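# Release the dolly caster brake by pressing its pedal

## Task

Free the brake on the dolly's caster by getting the brake pedal's non-red end pushed down. The pedal must stay in that position on its own, with no robot contact keeping it there. The dolly should stay where it started, neither shifted nor rotated.

## Robot and tools

Robot: two Franka FR3 arms, named left_arm and right_arm, each with a Robotiq 2F-140 two-finger gripper and a wrist camera. Both arms share one scene frame. Its origin sits on the table top midway between the arms, +x points out across the table, +z points up, and left_arm is on the +y side. The names left and right refer to the arms only, not to sides of any picture. Base roots: left_arm at (-0.022, +0.335, 0) m, quat_wxyz (+1.000, 0, 0, -0.023); right_arm at (+0.023, -0.450, 0) m, quat_wxyz (+0.999, 0, 0, -0.032).

Tool execute_actions takes "actions", a list that is empty or holds a single item, plus an optional "pictures" boolean (images are included unless you set it false). An empty list commands nothing and just reports the state. A wait item is {"steps": N} with N from 1 to 300 control steps (each 1/30 s); it counts from the previous result, and your reply time is part of it. A motion item is {"rows": [...], "steps": N} with 1 to 15 rows and N at most 15 (15 if omitted). Each row is used for one step; if rows run out, the final row keeps being applied. A call that gets refused sends nothing.

Each row is one flat list of 20 numbers covering both arms, even when only one arm should move: left_arm's 7 joint targets, then its gripper position, force_limit and speed, then the same 10 for right_arm. Joint numbers are absolute target angles in radians (same convention as the Joint positions line), not offsets. Joint order and stated ranges: waist -2.744..2.744, shoulder -1.784..1.784, upper arm roll -2.901..2.901, elbow -3.042..-0.152, forearm roll -2.807..2.807, wrist pitch 0.544..4.517, wrist roll -3.016..3.016. A target more than 0.018 rad beyond a range end, and farther out than that joint's last reported angle, gets the call refused. True ends may differ from the stated ones by up to 0.018 rad; requests past them are clipped, sometimes reported as "joint sent to its limit" (possibly referring to an earlier, still running action). Missing that line does not prove there is room left.

Motion is rate-limited: each step, a joint's sent target stays within a fixed lead of its measured angle (0.248 rad for waist, shoulder, upper arm roll and elbow; 0.677 forearm roll; 0.715 wrist pitch; 1.54 wrist roll), and if the targets would move the gripper more than 70 mm from where it is, all joints of that arm are pulled back proportionally. Arms keep heading toward the last row sent while you think or wait, until they all settle or a step is HELD.

Gripper numbers are all in [-1, 1]. position: +1 fully open (140 mm), pads touch near -0.8, -1 closes until blocked. force_limit: roughly 14 N at -1, 60 N at 0, 107 N at +1. speed: about 30, 140, 250 mm/s at -1, 0, +1. Repeating the previous three numbers leaves a gripper unchanged; 0 is a real command, not 'no change'. To squeeze harder on a held item, raise force_limit and switch position between -1 and -0.98. Fingers point along the gripper's +z and close along its y; closing pushes the tips about 24 mm farther out, so keep clearance above surfaces.

Results: the state line gives, per arm, end_effector_position (metres, scene frame; the point between closed pads, tips about 33 mm beyond when closed, 9 mm when open) and end_effector_quat_wxyz; these readings drift more at long reach. object_status: 0 moving, 1 blocked while opening, 2 blocked while closing (a grip), 3 reached target or pads met. position_measured is in counts, 3 open to 230 closed, nonlinear. Joint positions, velocities, torques and external joint torques come per arm in joint order (rad, rad/s, N m); torques include friction, offsets and noise. HELD marks steps where your row was partly or wholly not sent; "joint command not followed" means the clearance check altered joint targets. TORQUE FAULT or FORCE FAULT means an arm froze for 10 s and dropped the rest of the call; MOTOR HOT warns of overheating, and OVER-TEMPERATURE FAULT means the brakes were set until cooling.

Limits to respect: joint loads 35, 35, 32, 30, 12, 12, 12 N m (waist to wrist roll); 40 N contact force on any arm part, tool or held load (weight included). Press the pedal gently and progressively rather than jabbing. Keep the arms from striking or pushing each other, do not shove or rotate the dolly, and do not knock anything off the table. Move smoothly.

zoom_image: "camera" (cam_head_left, cam_head_right, cam_high, cam_low, cam_left_wrist, cam_right_wrist) and "region" [x0, y0, x1, y1] in that camera's pixels, origin top-left, at most 504 by 504. Image sizes: head, high and low cameras 672x504, wrist cameras 504x504. Calibrations are given per camera (K, distortion, T_world_to_cam), with small per-scene errors.

read_manual: optional "section" (only "licences"); returns licence text, no motion.

finished_scene: "scene" is the number of the current scene; it ends and grades that scene permanently, so call it only once the pedal stays down unaided and the robot has let go.

Each tool is called after ">>>" as name([rows], argument=value, ...), one row to a line, values as JSON.

## Session

>>> execute_actions(actions=[])

Scene clock: 0.00 s of 3800.00 s.
left_arm: end_effector_position=(+0.6874, +0.5489, +0.3526) position_measured=3 object_status=3 end_effector_quat_wxyz=(+0.074, +0.742, -0.469, +0.473) | right_arm: end_effector_position=(+0.4520, -0.3134, +0.1470) position_measured=3 object_status=3 end_effector_quat_wxyz=(+0.039, -0.242, +0.968, +0.053)
Joint positions: left_arm=[ 0.679  0.301 -0.03  -1.66  -1.084  1.981  0.624] | right_arm=[ 0.19  -0.254  0.133 -2.576  0.203  2.393  1.192]
Joint velocities: left_arm=[-0.002  0.001  0.     0.     0.001  0.    -0.001] | right_arm=[ 0.001  0.    -0.001 -0.     0.    -0.001 -0.   ]
Joint torques (N m, as the joint torque sensors report them, + toward a larger angle): no reading
External joint torques (N m, as the arm's controller estimates them; a push from outside toward a larger angle lowers the number): no reading

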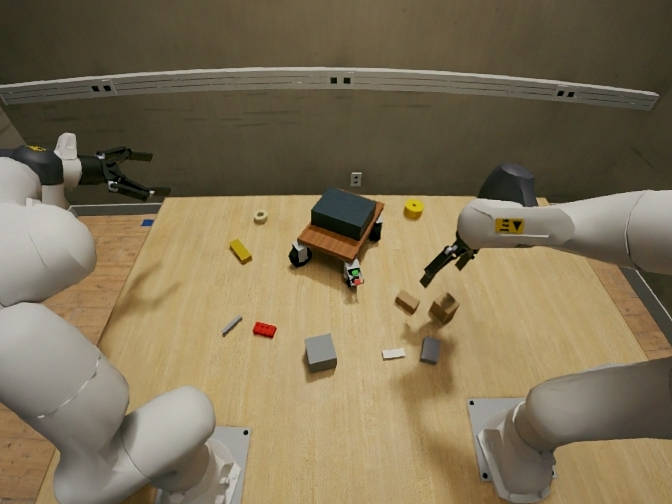

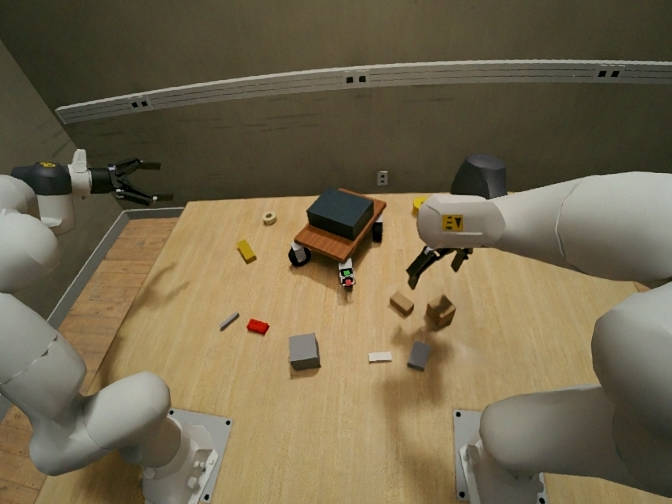

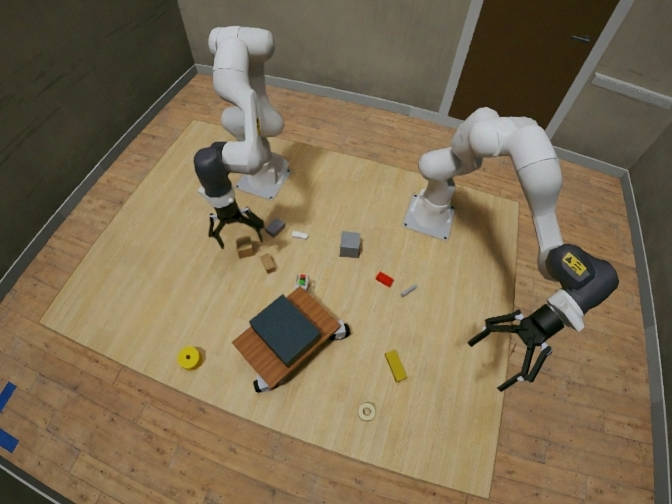

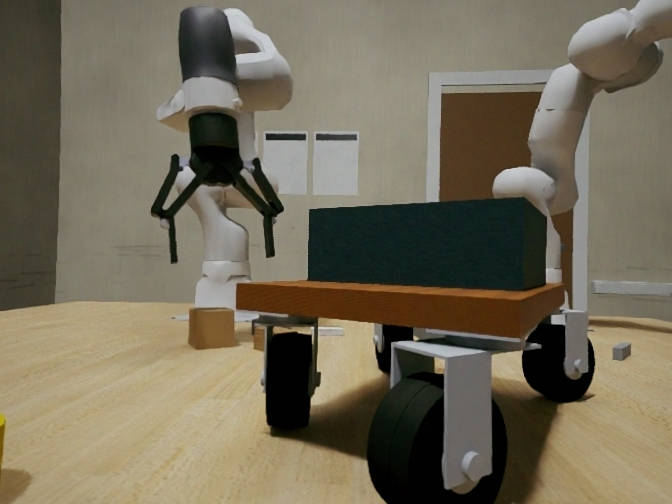

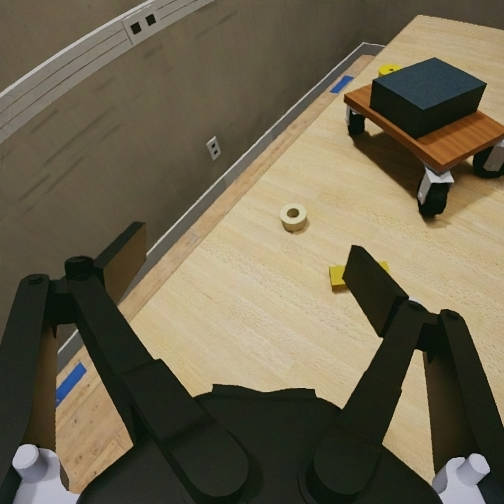

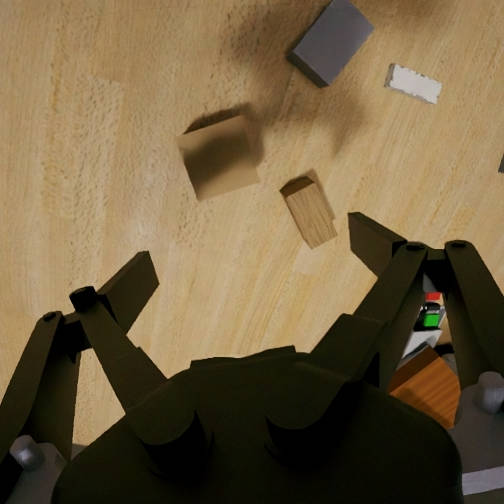

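>>> zoom_image(camera="cam_head_left", region=[315, 240, 395, 300])

>>> zoom_image(camera="cam_head_right", region=[305, 240, 385, 300])

>>> zoom_image(camera="cam_high", region=[265, 255, 345, 315])

Region (315, 240, 395, 300) of cam_head_left's 672x504 image, scaled by 6.300, with more detail than that image has; it fills the top 378 rows of this view, and the rest is white.

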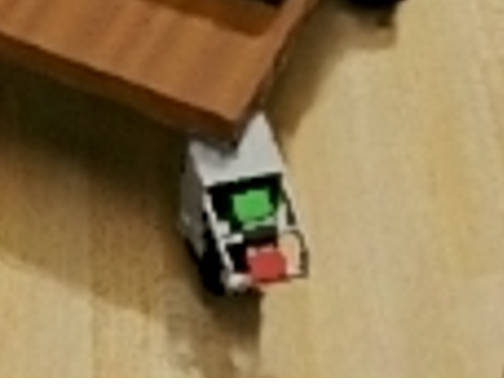

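Region (305, 240, 385, 300) of cam_head_right's 672x504 image, scaled by 6.300, with more detail than that image has; it fills the top 378 rows of this view, and the rest is white.

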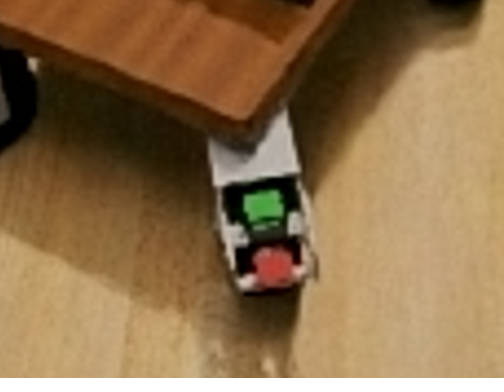

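Region (265, 255, 345, 315) of cam_high's 672x504 image, scaled by 6.300, with more detail than that image has; it fills the top 378 rows of this view, and the rest is white.

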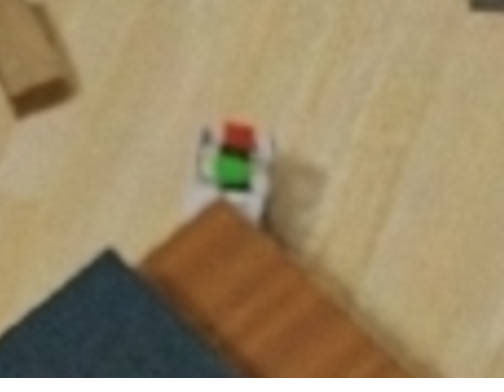

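>>> execute_actions([
  {"rows":[[0.679,0.301,-0.03,-1.66,-1.084,1.981,0.624,1,0,0,0.7075,0.2805,0,-1.8266,0,2.107,0.46,-1,0,0.5]],"steps":15},
], pictures=false)

>>> execute_actions([
  {"steps":45},
])

Scene clock: 68.40 s of 3800.00 s.
left_arm: end_effector_position=(+0.6874, +0.5489, +0.3526) position_measured=3 object_status=3 end_effector_quat_wxyz=(+0.074, +0.742, -0.469, +0.473) | right_arm: end_effector_position=(+0.5222, -0.0647, +0.1715) position_measured=148 object_status=0 end_effector_quat_wxyz=(-0.013, +0.707, -0.707, -0.004)
Joint positions: left_arm=[ 0.679  0.301 -0.03  -1.66  -1.084  1.981  0.624] | right_arm=[ 0.707  0.27   0.011 -1.843  0.011  2.137  0.648]
Joint velocities: left_arm=[-0.001  0.001  0.001  0.001 -0.    -0.001  0.001] | right_arm=[ 0.059  0.001 -0.033  0.284 -0.055 -0.125 -0.601]
Joint torques (N m, as the joint torque sensors report them, + toward a larger angle): left_arm=[ -1.19 -41.75  -1.1   24.39  -0.62   0.68  -0.04] | right_arm=[ -3.23 -33.87  -4.08  20.29  -0.06   1.21  -0.33]
External joint torques (N m, as the arm's controller estimates them; a push from outside toward a larger angle lowers the number): left_arm=[-1.24  0.06 -0.7   0.14  0.01 -0.23 -0.04] | right_arm=[ 0.59 -0.04 -1.1   1.66 -0.62 -0.45 -0.34]
Steps of this call (steps 1 to 90: nothing new was sent; then 64.90 s passed at rest; steps 91 to 105: all 15 steps of this action). Readings (joint positions | what the end effector reports):
91: left_arm=[0.679 0.301 -0.030 -1.660 -1.084 1.981 0.624] | right_arm=[0.251 -0.210 0.084 -2.522 0.162 2.346 1.127] | left_arm position_measured=3 object_status=3 | right_arm position_measured=3 object_status=0
92: left_arm=[0.679 0.301 -0.030 -1.660 -1.084 1.981 0.624] | right_arm=[0.322 -0.134 0.047 -2.438 0.124 2.305 1.058] | left_arm position_measured=3 object_status=3 | right_arm position_measured=11 object_status=0
94: left_arm=[0.679 0.301 -0.030 -1.660 -1.084 1.981 0.624] | right_arm=[0.435 -0.008 0.020 -2.310 0.084 2.258 0.967] | left_arm position_measured=3 object_status=3 | right_arm position_measured=32 object_status=0
98: left_arm=[0.679 0.301 -0.030 -1.660 -1.084 1.981 0.624] | right_arm=[0.609 0.187 0.009 -2.093 0.042 2.194 0.836] | left_arm position_measured=3 object_status=3 | right_arm position_measured=75 object_status=0
105: the state above

Scene clock: 69.90 s of 3800.00 s.
left_arm: end_effector_position=(+0.6874, +0.5489, +0.3526) position_measured=3 object_status=3 end_effector_quat_wxyz=(+0.074, +0.742, -0.469, +0.473) | right_arm: end_effector_position=(+0.5238, -0.0724, +0.1704) position_measured=233 object_status=3 end_effector_quat_wxyz=(-0.002, +0.766, -0.642, -0.001)
Joint positions: left_arm=[ 0.679  0.301 -0.03  -1.66  -1.084  1.981  0.624] | right_arm=[ 0.708  0.279  0.002 -1.828  0.003  2.11   0.468]
Joint velocities: left_arm=[ 0.001  0.001 -0.     0.001  0.     0.001 -0.001] | right_arm=[-0.    -0.     0.     0.     0.     0.001 -0.004]
Joint torques (N m, as the joint torque sensors report them, + toward a larger angle): left_arm=[ -0.57 -41.46  -1.54  24.65  -0.56   0.76  -0.03] | right_arm=[ -0.26 -38.97  -0.68  25.3    0.04   2.06  -0.22]
External joint torques (N m, as the arm's controller estimates them; a push from outside toward a larger angle lowers the number): left_arm=[-0.75  0.35 -1.24  0.42  0.06 -0.16 -0.03] | right_arm=[-0.24  1.63 -0.93  1.66 -0.64 -0.42 -0.22]
Steps of this call (steps 1 to 45: the robot went on to your last target). Readings (joint positions | what the end effector reports):
1: left_arm=[0.679 0.301 -0.030 -1.660 -1.084 1.981 0.624] | right_arm=[0.708 0.271 0.009 -1.836 0.009 2.133 0.629] | left_arm position_measured=3 object_status=3 | right_arm position_measured=159 object_status=0
2: left_arm=[0.679 0.301 -0.030 -1.660 -1.084 1.981 0.624] | right_arm=[0.709 0.271 0.008 -1.832 0.008 2.130 0.612] | left_arm position_measured=3 object_status=3 | right_arm position_measured=169 object_status=0
4: left_arm=[0.679 0.301 -0.030 -1.660 -1.084 1.981 0.624] | right_arm=[0.708 0.273 0.004 -1.829 0.006 2.124 0.583] | left_arm position_measured=3 object_status=3 | right_arm position_measured=190 object_status=0
8: left_arm=[0.679 0.301 -0.030 -1.660 -1.084 1.981 0.624] | right_arm=[0.708 0.278 0.002 -1.828 0.004 2.116 0.542] | left_arm position_measured=3 object_status=3 | right_arm position_measured=232 object_status=0
45: the state above
All arms were judged still, so your last target was given up. Only a new action makes them travel on or press farther. Fingers that are still opening or closing keep moving.
camera_calibration (this result's frames):
cam_left_wrist: T_world_to_cam=[[-0.769114, -0.600423, -0.218988, 0.938259], [-0.443591, 0.748179, -0.493412, 0.071238], [0.460098, -0.282349, -0.841777, 0.320606], [0, 0, 0, 1]] pos_world=[0.605719, 0.600576, 0.510496]
cam_right_wrist: T_world_to_cam=[[-0.999896, 0.0104067, 0.00993828, 0.521003], [0.0132361, 0.936107, 0.351467, 0.00068676], [-0.00564567, 0.351562, -0.936148, 0.377118], [0, 0, 0, 1]] pos_world=[0.523069, -0.138645, 0.347619]

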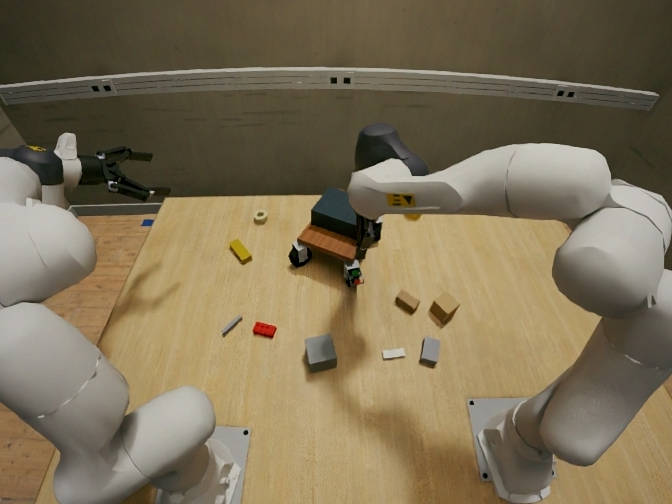

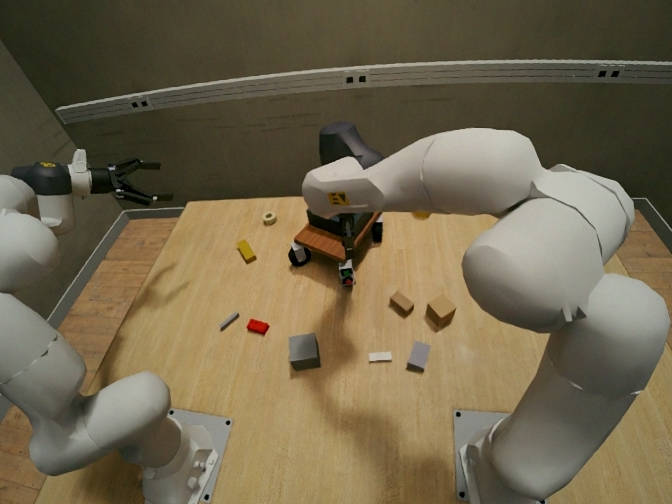

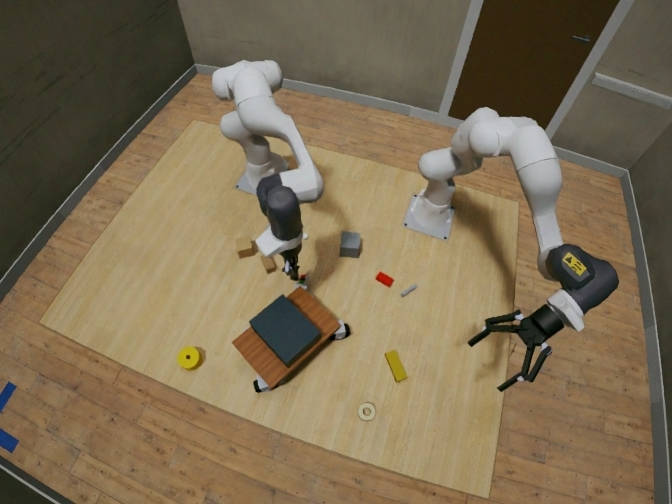

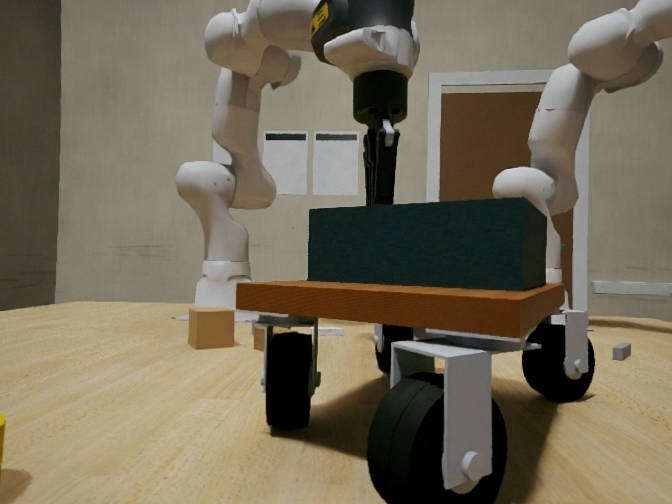

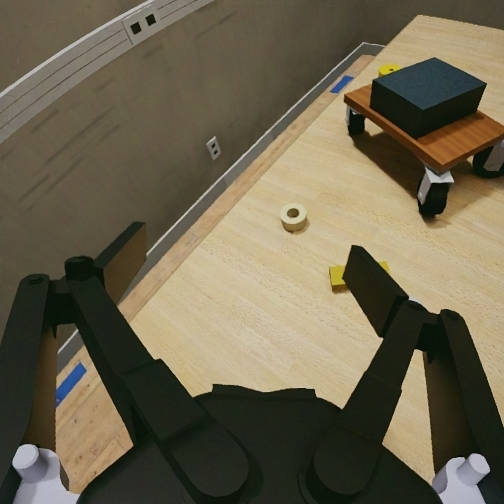

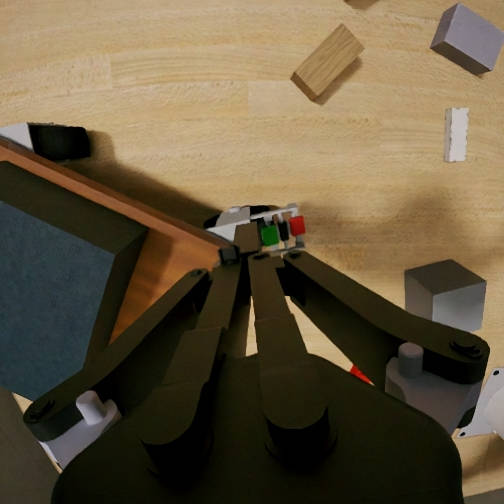

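>>> zoom_image(camera="cam_right_wrist", region=[190, 170, 330, 290])

Region (190, 170, 330, 290) of cam_right_wrist's 504x504 image, scaled by 3.600, with more detail than that image has; it fills the top 432 rows of this view, and the rest is white.

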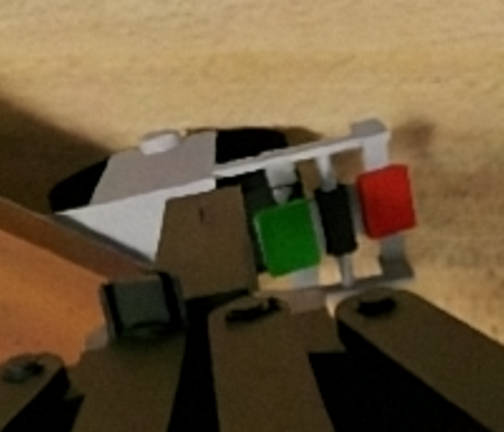

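>>> execute_actions([
  {"rows":[[0.679,0.301,-0.03,-1.66,-1.084,1.981,0.624,1,0,0,0.725,0.274,0,-1.836,0,2.110,0.45,-1,0,0.5],[0.679,0.301,-0.03,-1.66,-1.084,1.981,0.624,1,0,0,0.725,0.274,0,-1.836,0,2.110,0.45,-1,0,0.5],[0.679,0.301,-0.03,-1.66,-1.084,1.981,0.624,1,0,0,0.7423,0.2675,0,-1.8454,0,2.113,0.45,-1,0,0.5],[0.679,0.301,-0.03,-1.66,-1.084,1.981,0.624,1,0,0,0.7423,0.2675,0,-1.8454,0,2.113,0.45,-1,0,0.5],[0.679,0.301,-0.03,-1.66,-1.084,1.981,0.624,1,0,0,0.7423,0.2675,0,-1.8454,0,2.113,0.45,-1,0,0.5],[0.679,0.301,-0.03,-1.66,-1.084,1.981,0.624,1,0,0,0.7423,0.277,0,-1.855,0,2.135,0.45,-1,0,0.5],[0.679,0.301,-0.03,-1.66,-1.084,1.981,0.624,1,0,0,0.7423,0.277,0,-1.855,0,2.135,0.45,-1,0,0.5],[0.679,0.301,-0.03,-1.66,-1.084,1.981,0.624,1,0,0,0.7423,0.287,0,-1.8645,0,2.155,0.45,-1,0,0.5],[0.679,0.301,-0.03,-1.66,-1.084,1.981,0.624,1,0,0,0.7423,0.287,0,-1.8645,0,2.155,0.45,-1,0,0.5],[0.679,0.301,-0.03,-1.66,-1.084,1.981,0.624,1,0,0,0.7423,0.297,0,-1.874,0,2.175,0.45,-1,0,0.5],[0.679,0.301,-0.03,-1.66,-1.084,1.981,0.624,1,0,0,0.7423,0.297,0,-1.874,0,2.175,0.45,-1,0,0.5],[0.679,0.301,-0.03,-1.66,-1.084,1.981,0.624,1,0,0,0.7423,0.3068,0,-1.8836,0,2.1904,0.45,-1,0,0.5]],"steps":15},
], pictures=false)

>>> execute_actions([
  {"steps":20},
])

>>> zoom_image(camera="cam_right_wrist", region=[190, 170, 330, 290])

>>> zoom_image(camera="cam_head_left", region=[315, 240, 395, 300])

>>> zoom_image(camera="cam_head_right", region=[305, 240, 385, 300])

Scene clock: 115.57 s of 3800.00 s.
left_arm: end_effector_position=(+0.6874, +0.5489, +0.3526) position_measured=3 object_status=3 end_effector_quat_wxyz=(+0.074, +0.742, -0.469, +0.473) | right_arm: end_effector_position=(+0.5029, -0.0624, +0.1362) position_measured=233 object_status=3 end_effector_quat_wxyz=(+0.008, +0.780, -0.626, -0.003)
Joint positions: left_arm=[ 0.679  0.301 -0.03  -1.66  -1.084  1.981  0.624] | right_arm=[ 0.742  0.304  0.001 -1.88   0.003  2.166  0.458]
Joint velocities: left_arm=[ 0.001 -0.     0.    -0.     0.    -0.     0.001] | right_arm=[ 0.     0.098  0.001 -0.074 -0.001  0.11  -0.007]
Joint torques (N m, as the joint torque sensors report them, + toward a larger angle): left_arm=[ -0.73 -41.66  -1.04  24.63  -0.62   0.76  -0.08] | right_arm=[  0.29 -42.48  -0.14  25.29   0.04   3.24  -0.22]
External joint torques (N m, as the arm's controller estimates them; a push from outside toward a larger angle lowers the number): left_arm=[-0.71  0.22 -0.57  0.37  0.   -0.14 -0.08] | right_arm=[ 0.15  2.56 -0.56 -0.31 -0.64  0.47 -0.22]
Steps of this call (steps 1 to 90: nothing new was sent; then 42.17 s passed at rest; steps 91 to 105: all 15 steps of this action). Readings (joint positions | what the end effector reports):
91: left_arm=[0.679 0.301 -0.030 -1.660 -1.084 1.981 0.624] | right_arm=[0.711 0.278 -0.000 -1.829 0.003 2.110 0.466] | left_arm position_measured=3 object_status=3 | right_arm position_measured=233 object_status=3
92: left_arm=[0.679 0.301 -0.030 -1.660 -1.084 1.981 0.624] | right_arm=[0.714 0.277 -0.001 -1.831 0.003 2.110 0.465] | left_arm position_measured=3 object_status=3 | right_arm position_measured=233 object_status=3
94: left_arm=[0.679 0.301 -0.030 -1.660 -1.084 1.981 0.624] | right_arm=[0.726 0.273 -0.002 -1.838 0.003 2.110 0.463] | left_arm position_measured=3 object_status=3 | right_arm position_measured=233 object_status=3
98: left_arm=[0.679 0.301 -0.030 -1.660 -1.084 1.981 0.624] | right_arm=[0.741 0.273 0.001 -1.850 0.003 2.123 0.461] | left_arm position_measured=3 object_status=3 | right_arm position_measured=233 object_status=3
105: the state above

Scene clock: 116.23 s of 3800.00 s.
left_arm: end_effector_position=(+0.6874, +0.5489, +0.3526) position_measured=3 object_status=3 end_effector_quat_wxyz=(+0.074, +0.742, -0.469, +0.473) | right_arm: end_effector_position=(+0.5061, -0.0598, +0.1338) position_measured=233 object_status=3 end_effector_quat_wxyz=(+0.002, +0.781, -0.625, -0.002)
Joint positions: left_arm=[ 0.679  0.301 -0.03  -1.66  -1.084  1.981  0.624] | right_arm=[ 0.742  0.308  0.001 -1.883  0.003  2.187  0.457]
Joint velocities: left_arm=[-0.     0.001  0.    -0.001  0.    -0.    -0.   ] | right_arm=[-0.     0.002 -0.001  0.001  0.001  0.002  0.001]
Joint torques (N m, as the joint torque sensors report them, + toward a larger angle): left_arm=[ -0.68 -41.57  -1.32  24.43  -0.56   0.73  -0.04] | right_arm=[  0.15 -40.97  -0.36  23.32   0.03   2.86  -0.32]
External joint torques (N m, as the arm's controller estimates them; a push from outside toward a larger angle lowers the number): left_arm=[-0.63  0.24 -0.83  0.22  0.06 -0.17 -0.04] | right_arm=[ 0.23 -0.1  -0.57  0.26 -0.61  0.41 -0.32]
Steps of this call (steps 1 to 20: the robot went on to your last target). Readings (joint positions | what the end effector reports):
1: left_arm=[0.679 0.301 -0.030 -1.660 -1.084 1.981 0.624] | right_arm=[0.742 0.307 0.001 -1.882 0.003 2.170 0.458] | left_arm position_measured=3 object_status=3 | right_arm position_measured=233 object_status=3
2: left_arm=[0.679 0.301 -0.030 -1.660 -1.084 1.981 0.624] | right_arm=[0.742 0.308 0.001 -1.883 0.003 2.172 0.458] | left_arm position_measured=3 object_status=3 | right_arm position_measured=233 object_status=3
4: left_arm=[0.679 0.301 -0.030 -1.660 -1.084 1.981 0.624] | right_arm=[0.742 0.308 0.001 -1.883 0.003 2.177 0.458] | left_arm position_measured=3 object_status=3 | right_arm position_measured=233 object_status=3
8: left_arm=[0.679 0.301 -0.030 -1.660 -1.084 1.981 0.624] | right_arm=[0.742 0.308 0.001 -1.883 0.003 2.183 0.457] | left_arm position_measured=3 object_status=3 | right_arm position_measured=233 object_status=3
20: the state above
camera_calibration (this result's frames):
cam_left_wrist: T_world_to_cam=[[-0.769114, -0.600423, -0.218988, 0.938259], [-0.443591, 0.748179, -0.493412, 0.071238], [0.460098, -0.282349, -0.841777, 0.320607], [0, 0, 0, 1]] pos_world=[0.605719, 0.600576, 0.510496]
cam_right_wrist: T_world_to_cam=[[-0.999299, -0.0339563, 0.0157365, 0.499811], [-0.0263989, 0.937586, 0.346749, 0.0228351], [-0.0265286, 0.346091, -0.937826, 0.34889], [0, 0, 0, 1]] pos_world=[0.50932, -0.125186, 0.311415]

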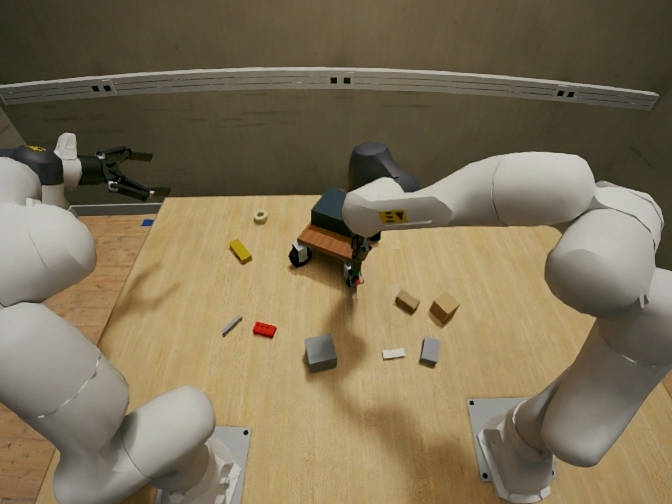

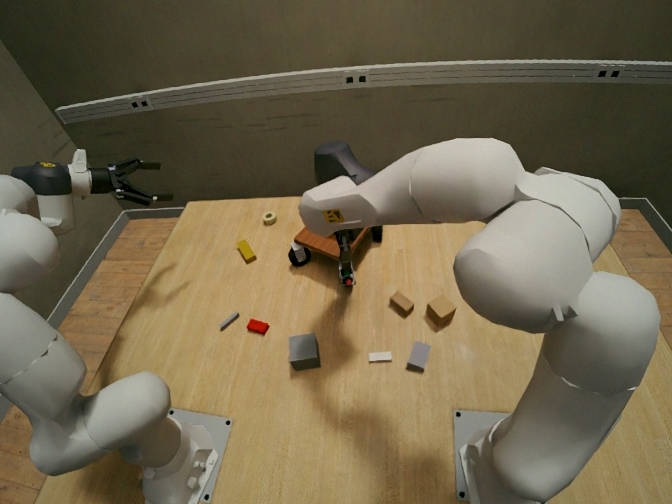

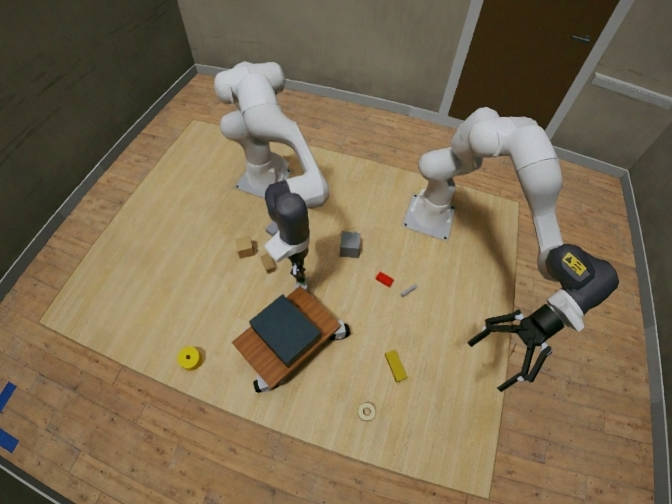

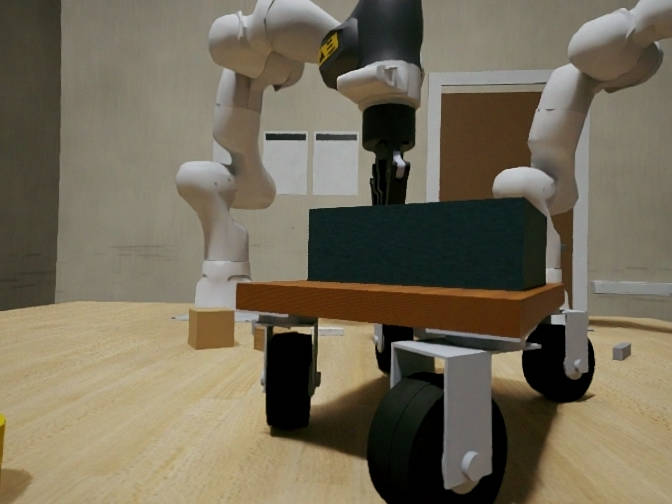

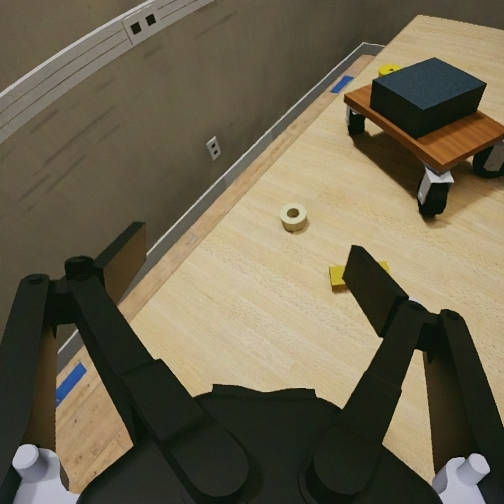

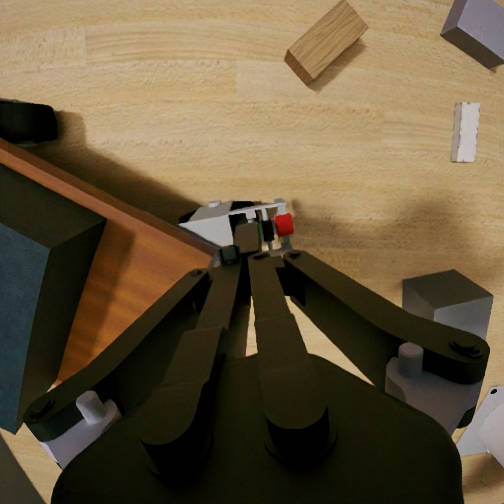

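Region (190, 170, 330, 290) of cam_right_wrist's 504x504 image, scaled by 3.600, with more detail than that image has; it fills the top 432 rows of this view, and the rest is white.

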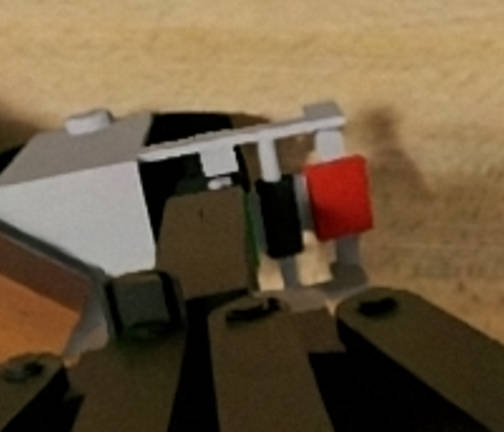

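Region (315, 240, 395, 300) of cam_head_left's 672x504 image, scaled by 6.300, with more detail than that image has; it fills the top 378 rows of this view, and the rest is white.

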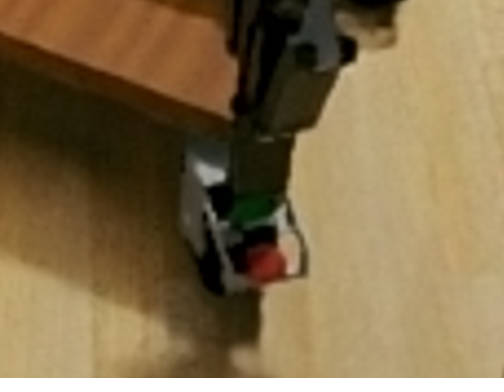

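Region (305, 240, 385, 300) of cam_head_right's 672x504 image, scaled by 6.300, with more detail than that image has; it fills the top 378 rows of this view, and the rest is white.

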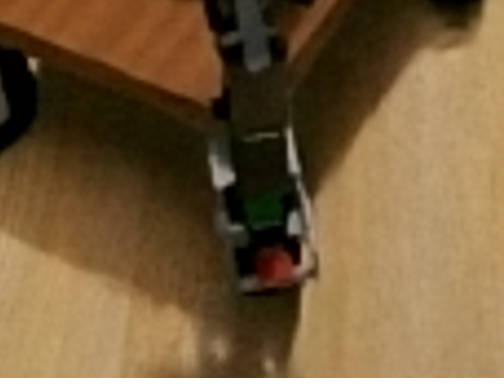

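>>> execute_actions([
  {"rows":[[0.679,0.301,-0.03,-1.66,-1.084,1.981,0.624,1,0,0,0.7443,0.310,0,-1.887,0,2.205,0.45,-1,0,0.5],[0.679,0.301,-0.03,-1.66,-1.084,1.981,0.624,1,0,0,0.7443,0.310,0,-1.887,0,2.205,0.45,-1,0,0.5],[0.679,0.301,-0.03,-1.66,-1.084,1.981,0.624,1,0,0,0.7443,0.3135,0,-1.890,0,2.212,0.45,-1,0,0.5],[0.679,0.301,-0.03,-1.66,-1.084,1.981,0.624,1,0,0,0.7443,0.3135,0,-1.890,0,2.212,0.45,-1,0,0.5],[0.679,0.301,-0.03,-1.66,-1.084,1.981,0.624,1,0,0,0.7443,0.317,0,-1.8935,0,2.219,0.45,-1,0,0.5],[0.679,0.301,-0.03,-1.66,-1.084,1.981,0.624,1,0,0,0.7443,0.317,0,-1.8935,0,2.219,0.45,-1,0,0.5],[0.679,0.301,-0.03,-1.66,-1.084,1.981,0.624,1,0,0,0.7443,0.3205,0,-1.897,0,2.226,0.45,-1,0,0.5],[0.679,0.301,-0.03,-1.66,-1.084,1.981,0.624,1,0,0,0.7443,0.3205,0,-1.897,0,2.226,0.45,-1,0,0.5],[0.679,0.301,-0.03,-1.66,-1.084,1.981,0.624,1,0,0,0.7443,0.324,0,-1.900,0,2.2307,0.45,-1,0,0.5],[0.679,0.301,-0.03,-1.66,-1.084,1.981,0.624,1,0,0,0.7443,0.324,0,-1.900,0,2.2307,0.45,-1,0,0.5],[0.679,0.301,-0.03,-1.66,-1.084,1.981,0.624,1,0,0,0.7443,0.3276,0,-1.9031,0,2.2307,0.45,-1,0,0.5]],"steps":15},
], pictures=false)

>>> execute_actions([
  {"steps":12},
])

>>> zoom_image(camera="cam_right_wrist", region=[190, 170, 330, 290])

>>> zoom_image(camera="cam_head_right", region=[305, 240, 385, 300])

Scene clock: 144.30 s of 3800.00 s.
left_arm: end_effector_position=(+0.6874, +0.5489, +0.3526) position_measured=3 object_status=3 end_effector_quat_wxyz=(+0.074, +0.742, -0.469, +0.473) | right_arm: end_effector_position=(+0.5068, -0.0587, +0.1213) position_measured=233 object_status=3 end_effector_quat_wxyz=(-0.001, +0.781, -0.625, -0.001)
Joint positions: left_arm=[ 0.679  0.301 -0.03  -1.66  -1.084  1.981  0.624] | right_arm=[ 0.743  0.323  0.001 -1.899  0.003  2.223  0.456]
Joint velocities: left_arm=[ 0.001  0.002 -0.001 -0.001 -0.001  0.     0.001] | right_arm=[ 0.001 -0.012 -0.     0.     0.001  0.026  0.001]
Joint torques (N m, as the joint torque sensors report them, + toward a larger angle): left_arm=[ -1.02 -41.74  -1.12  24.12  -0.61   0.7   -0.06] | right_arm=[  0.96 -36.42  -0.28  20.87   0.03   3.03  -0.25]
External joint torques (N m, as the arm's controller estimates them; a push from outside toward a larger angle lowers the number): left_arm=[-1.16 -0.13 -0.79  0.02  0.   -0.2  -0.06] | right_arm=[ 0.97  4.95 -0.56 -2.16 -0.6   0.62 -0.25]
Steps of this call (steps 1 to 15: the robot went on to your last target; steps 16 to 90: nothing new was sent; then 24.57 s passed at rest; steps 91 to 105: all 15 steps of this action). Readings (joint positions | what the end effector reports):
91: left_arm=[0.679 0.301 -0.030 -1.660 -1.084 1.981 0.624] | right_arm=[0.742 0.308 0.001 -1.884 0.003 2.189 0.456] | left_arm position_measured=3 object_status=3 | right_arm position_measured=233 object_status=3
92: left_arm=[0.679 0.301 -0.030 -1.660 -1.084 1.981 0.624] | right_arm=[0.742 0.308 0.001 -1.884 0.003 2.192 0.456] | left_arm position_measured=3 object_status=3 | right_arm position_measured=233 object_status=3
94: left_arm=[0.679 0.301 -0.030 -1.660 -1.084 1.981 0.624] | right_arm=[0.743 0.309 0.001 -1.886 0.003 2.197 0.456] | left_arm position_measured=3 object_status=3 | right_arm position_measured=233 object_status=3
98: left_arm=[0.679 0.301 -0.030 -1.660 -1.084 1.981 0.624] | right_arm=[0.743 0.315 0.001 -1.892 0.003 2.210 0.456] | left_arm position_measured=3 object_status=3 | right_arm position_measured=233 object_status=3
105: the state above

Scene clock: 144.70 s of 3800.00 s.
left_arm: end_effector_position=(+0.6874, +0.5489, +0.3526) position_measured=3 object_status=3 end_effector_quat_wxyz=(+0.074, +0.742, -0.469, +0.473) | right_arm: end_effector_position=(+0.5074, -0.0582, +0.1214) position_measured=233 object_status=3 end_effector_quat_wxyz=(-0.003, +0.781, -0.625, -0.001)
Joint positions: left_arm=[ 0.679  0.301 -0.03  -1.66  -1.084  1.981  0.624] | right_arm=[ 0.743  0.322  0.001 -1.899  0.003  2.227  0.456]
Joint velocities: left_arm=[-0.    -0.     0.    -0.001 -0.    -0.001 -0.001] | right_arm=[-0.001 -0.001  0.001  0.    -0.     0.002 -0.   ]
Joint torques (N m, as the joint torque sensors report them, + toward a larger angle): left_arm=[ -0.75 -41.53  -1.21  24.27  -0.59   0.72  -0.07] | right_arm=[  0.82 -37.34  -0.3   21.33   0.08   2.93  -0.25]
External joint torques (N m, as the arm's controller estimates them; a push from outside toward a larger angle lowers the number): left_arm=[-0.87  0.4  -0.86 -0.02  0.03 -0.2  -0.07] | right_arm=[ 0.79  3.88 -0.62 -1.57 -0.55  0.44 -0.25]
Steps of this call (steps 1 to 12: the robot went on to your last target). Readings (joint positions | what the end effector reports):
1: left_arm=[0.679 0.301 -0.030 -1.660 -1.084 1.981 0.624] | right_arm=[0.743 0.322 0.001 -1.899 0.003 2.224 0.456] | left_arm position_measured=3 object_status=3 | right_arm position_measured=233 object_status=3
2: left_arm=[0.679 0.301 -0.030 -1.660 -1.084 1.981 0.624] | right_arm=[0.743 0.322 0.001 -1.899 0.003 2.224 0.456] | left_arm position_measured=3 object_status=3 | right_arm position_measured=233 object_status=3
4: left_arm=[0.679 0.301 -0.030 -1.660 -1.084 1.981 0.624] | right_arm=[0.743 0.322 0.001 -1.899 0.003 2.225 0.456] | left_arm position_measured=3 object_status=3 | right_arm position_measured=233 object_status=3
8: left_arm=[0.679 0.301 -0.030 -1.660 -1.084 1.981 0.624] | right_arm=[0.743 0.322 0.001 -1.899 0.003 2.226 0.456] | left_arm position_measured=3 object_status=3 | right_arm position_measured=233 object_status=3
12: the state above
camera_calibration (this result's frames):
cam_left_wrist: T_world_to_cam=[[-0.769114, -0.600423, -0.218988, 0.938259], [-0.443591, 0.748179, -0.493412, 0.071238], [0.460098, -0.282349, -0.841777, 0.320607], [0, 0, 0, 1]] pos_world=[0.605719, 0.600576, 0.510496]
cam_right_wrist: T_world_to_cam=[[-0.999351, -0.0351471, 0.00794584, 0.502269], [-0.0301022, 0.935495, 0.352055, 0.0267239], [-0.019807, 0.351587, -0.935946, 0.333329], [0, 0, 0, 1]] pos_world=[0.50935, -0.124541, 0.298579]

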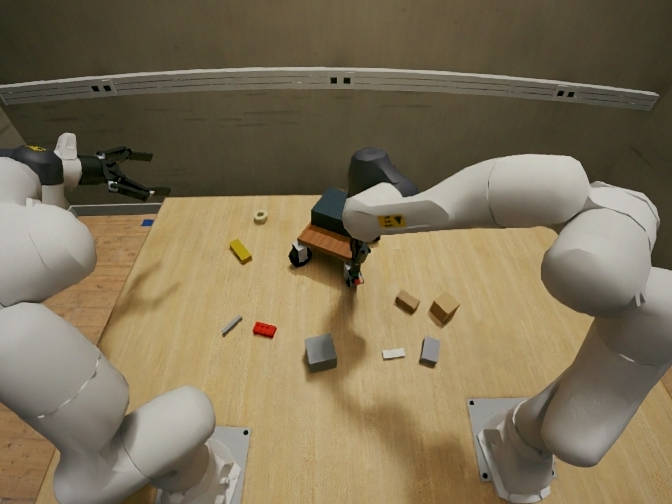

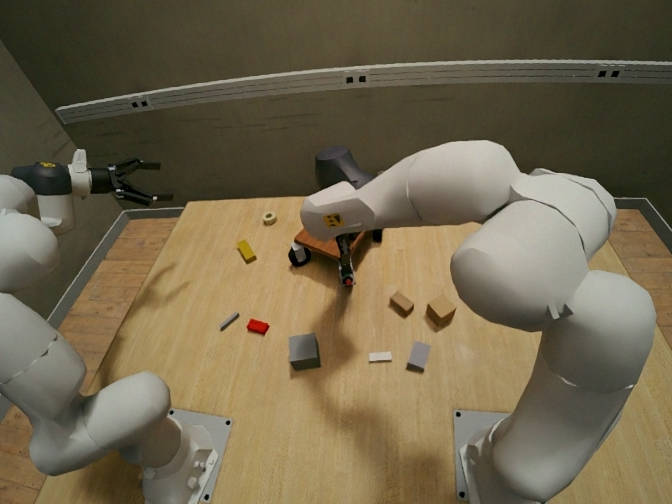

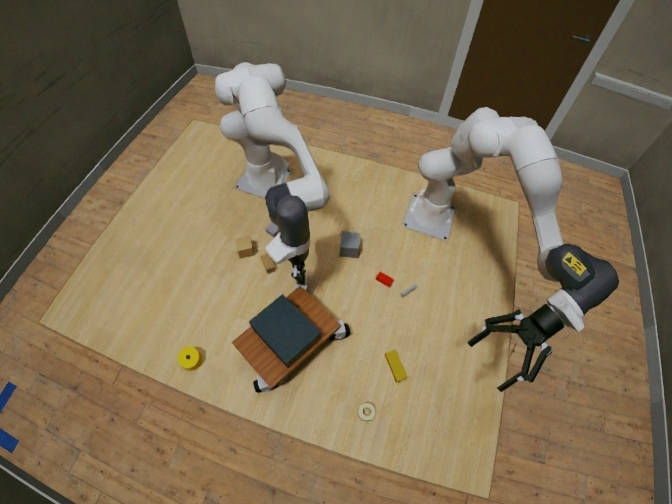

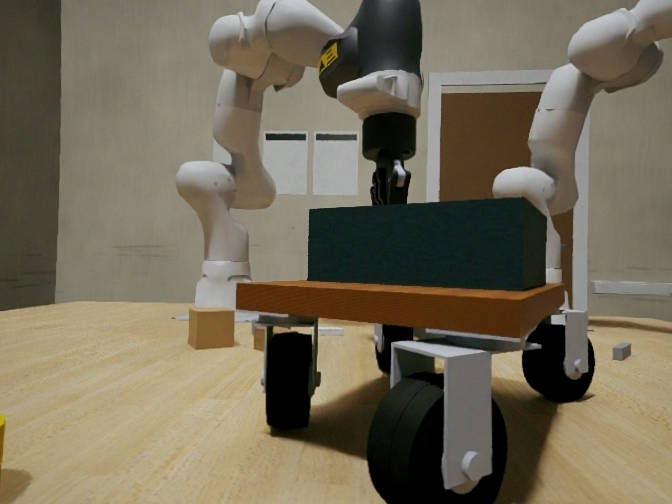

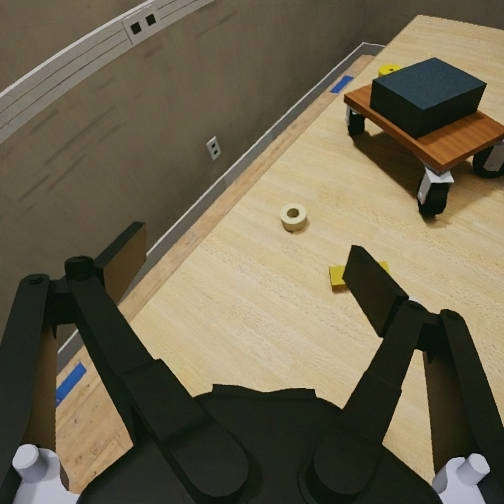

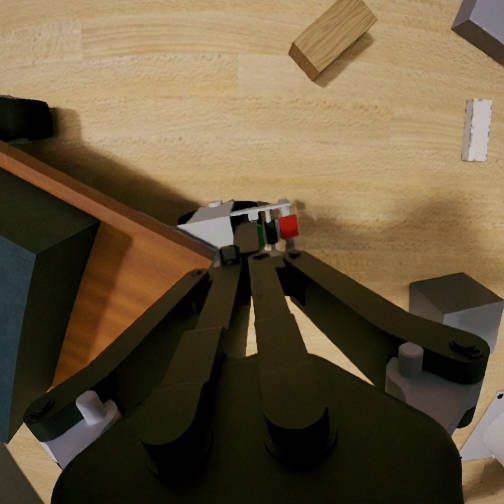

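Region (190, 170, 330, 290) of cam_right_wrist's 504x504 image, scaled by 3.600, with more detail than that image has; it fills the top 432 rows of this view, and the rest is white.

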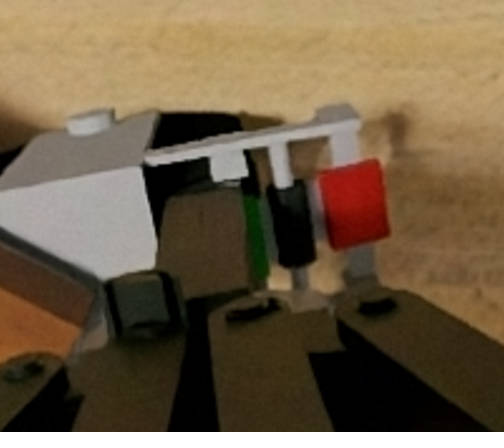

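Region (305, 240, 385, 300) of cam_head_right's 672x504 image, scaled by 6.300, with more detail than that image has; it fills the top 378 rows of this view, and the rest is white.

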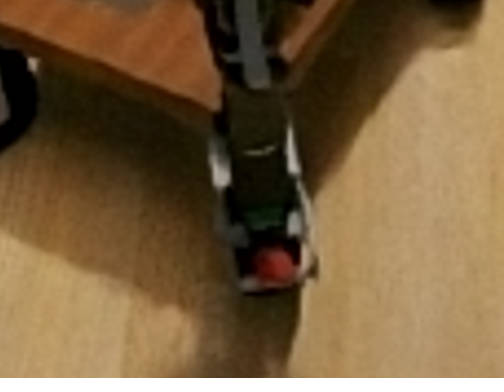

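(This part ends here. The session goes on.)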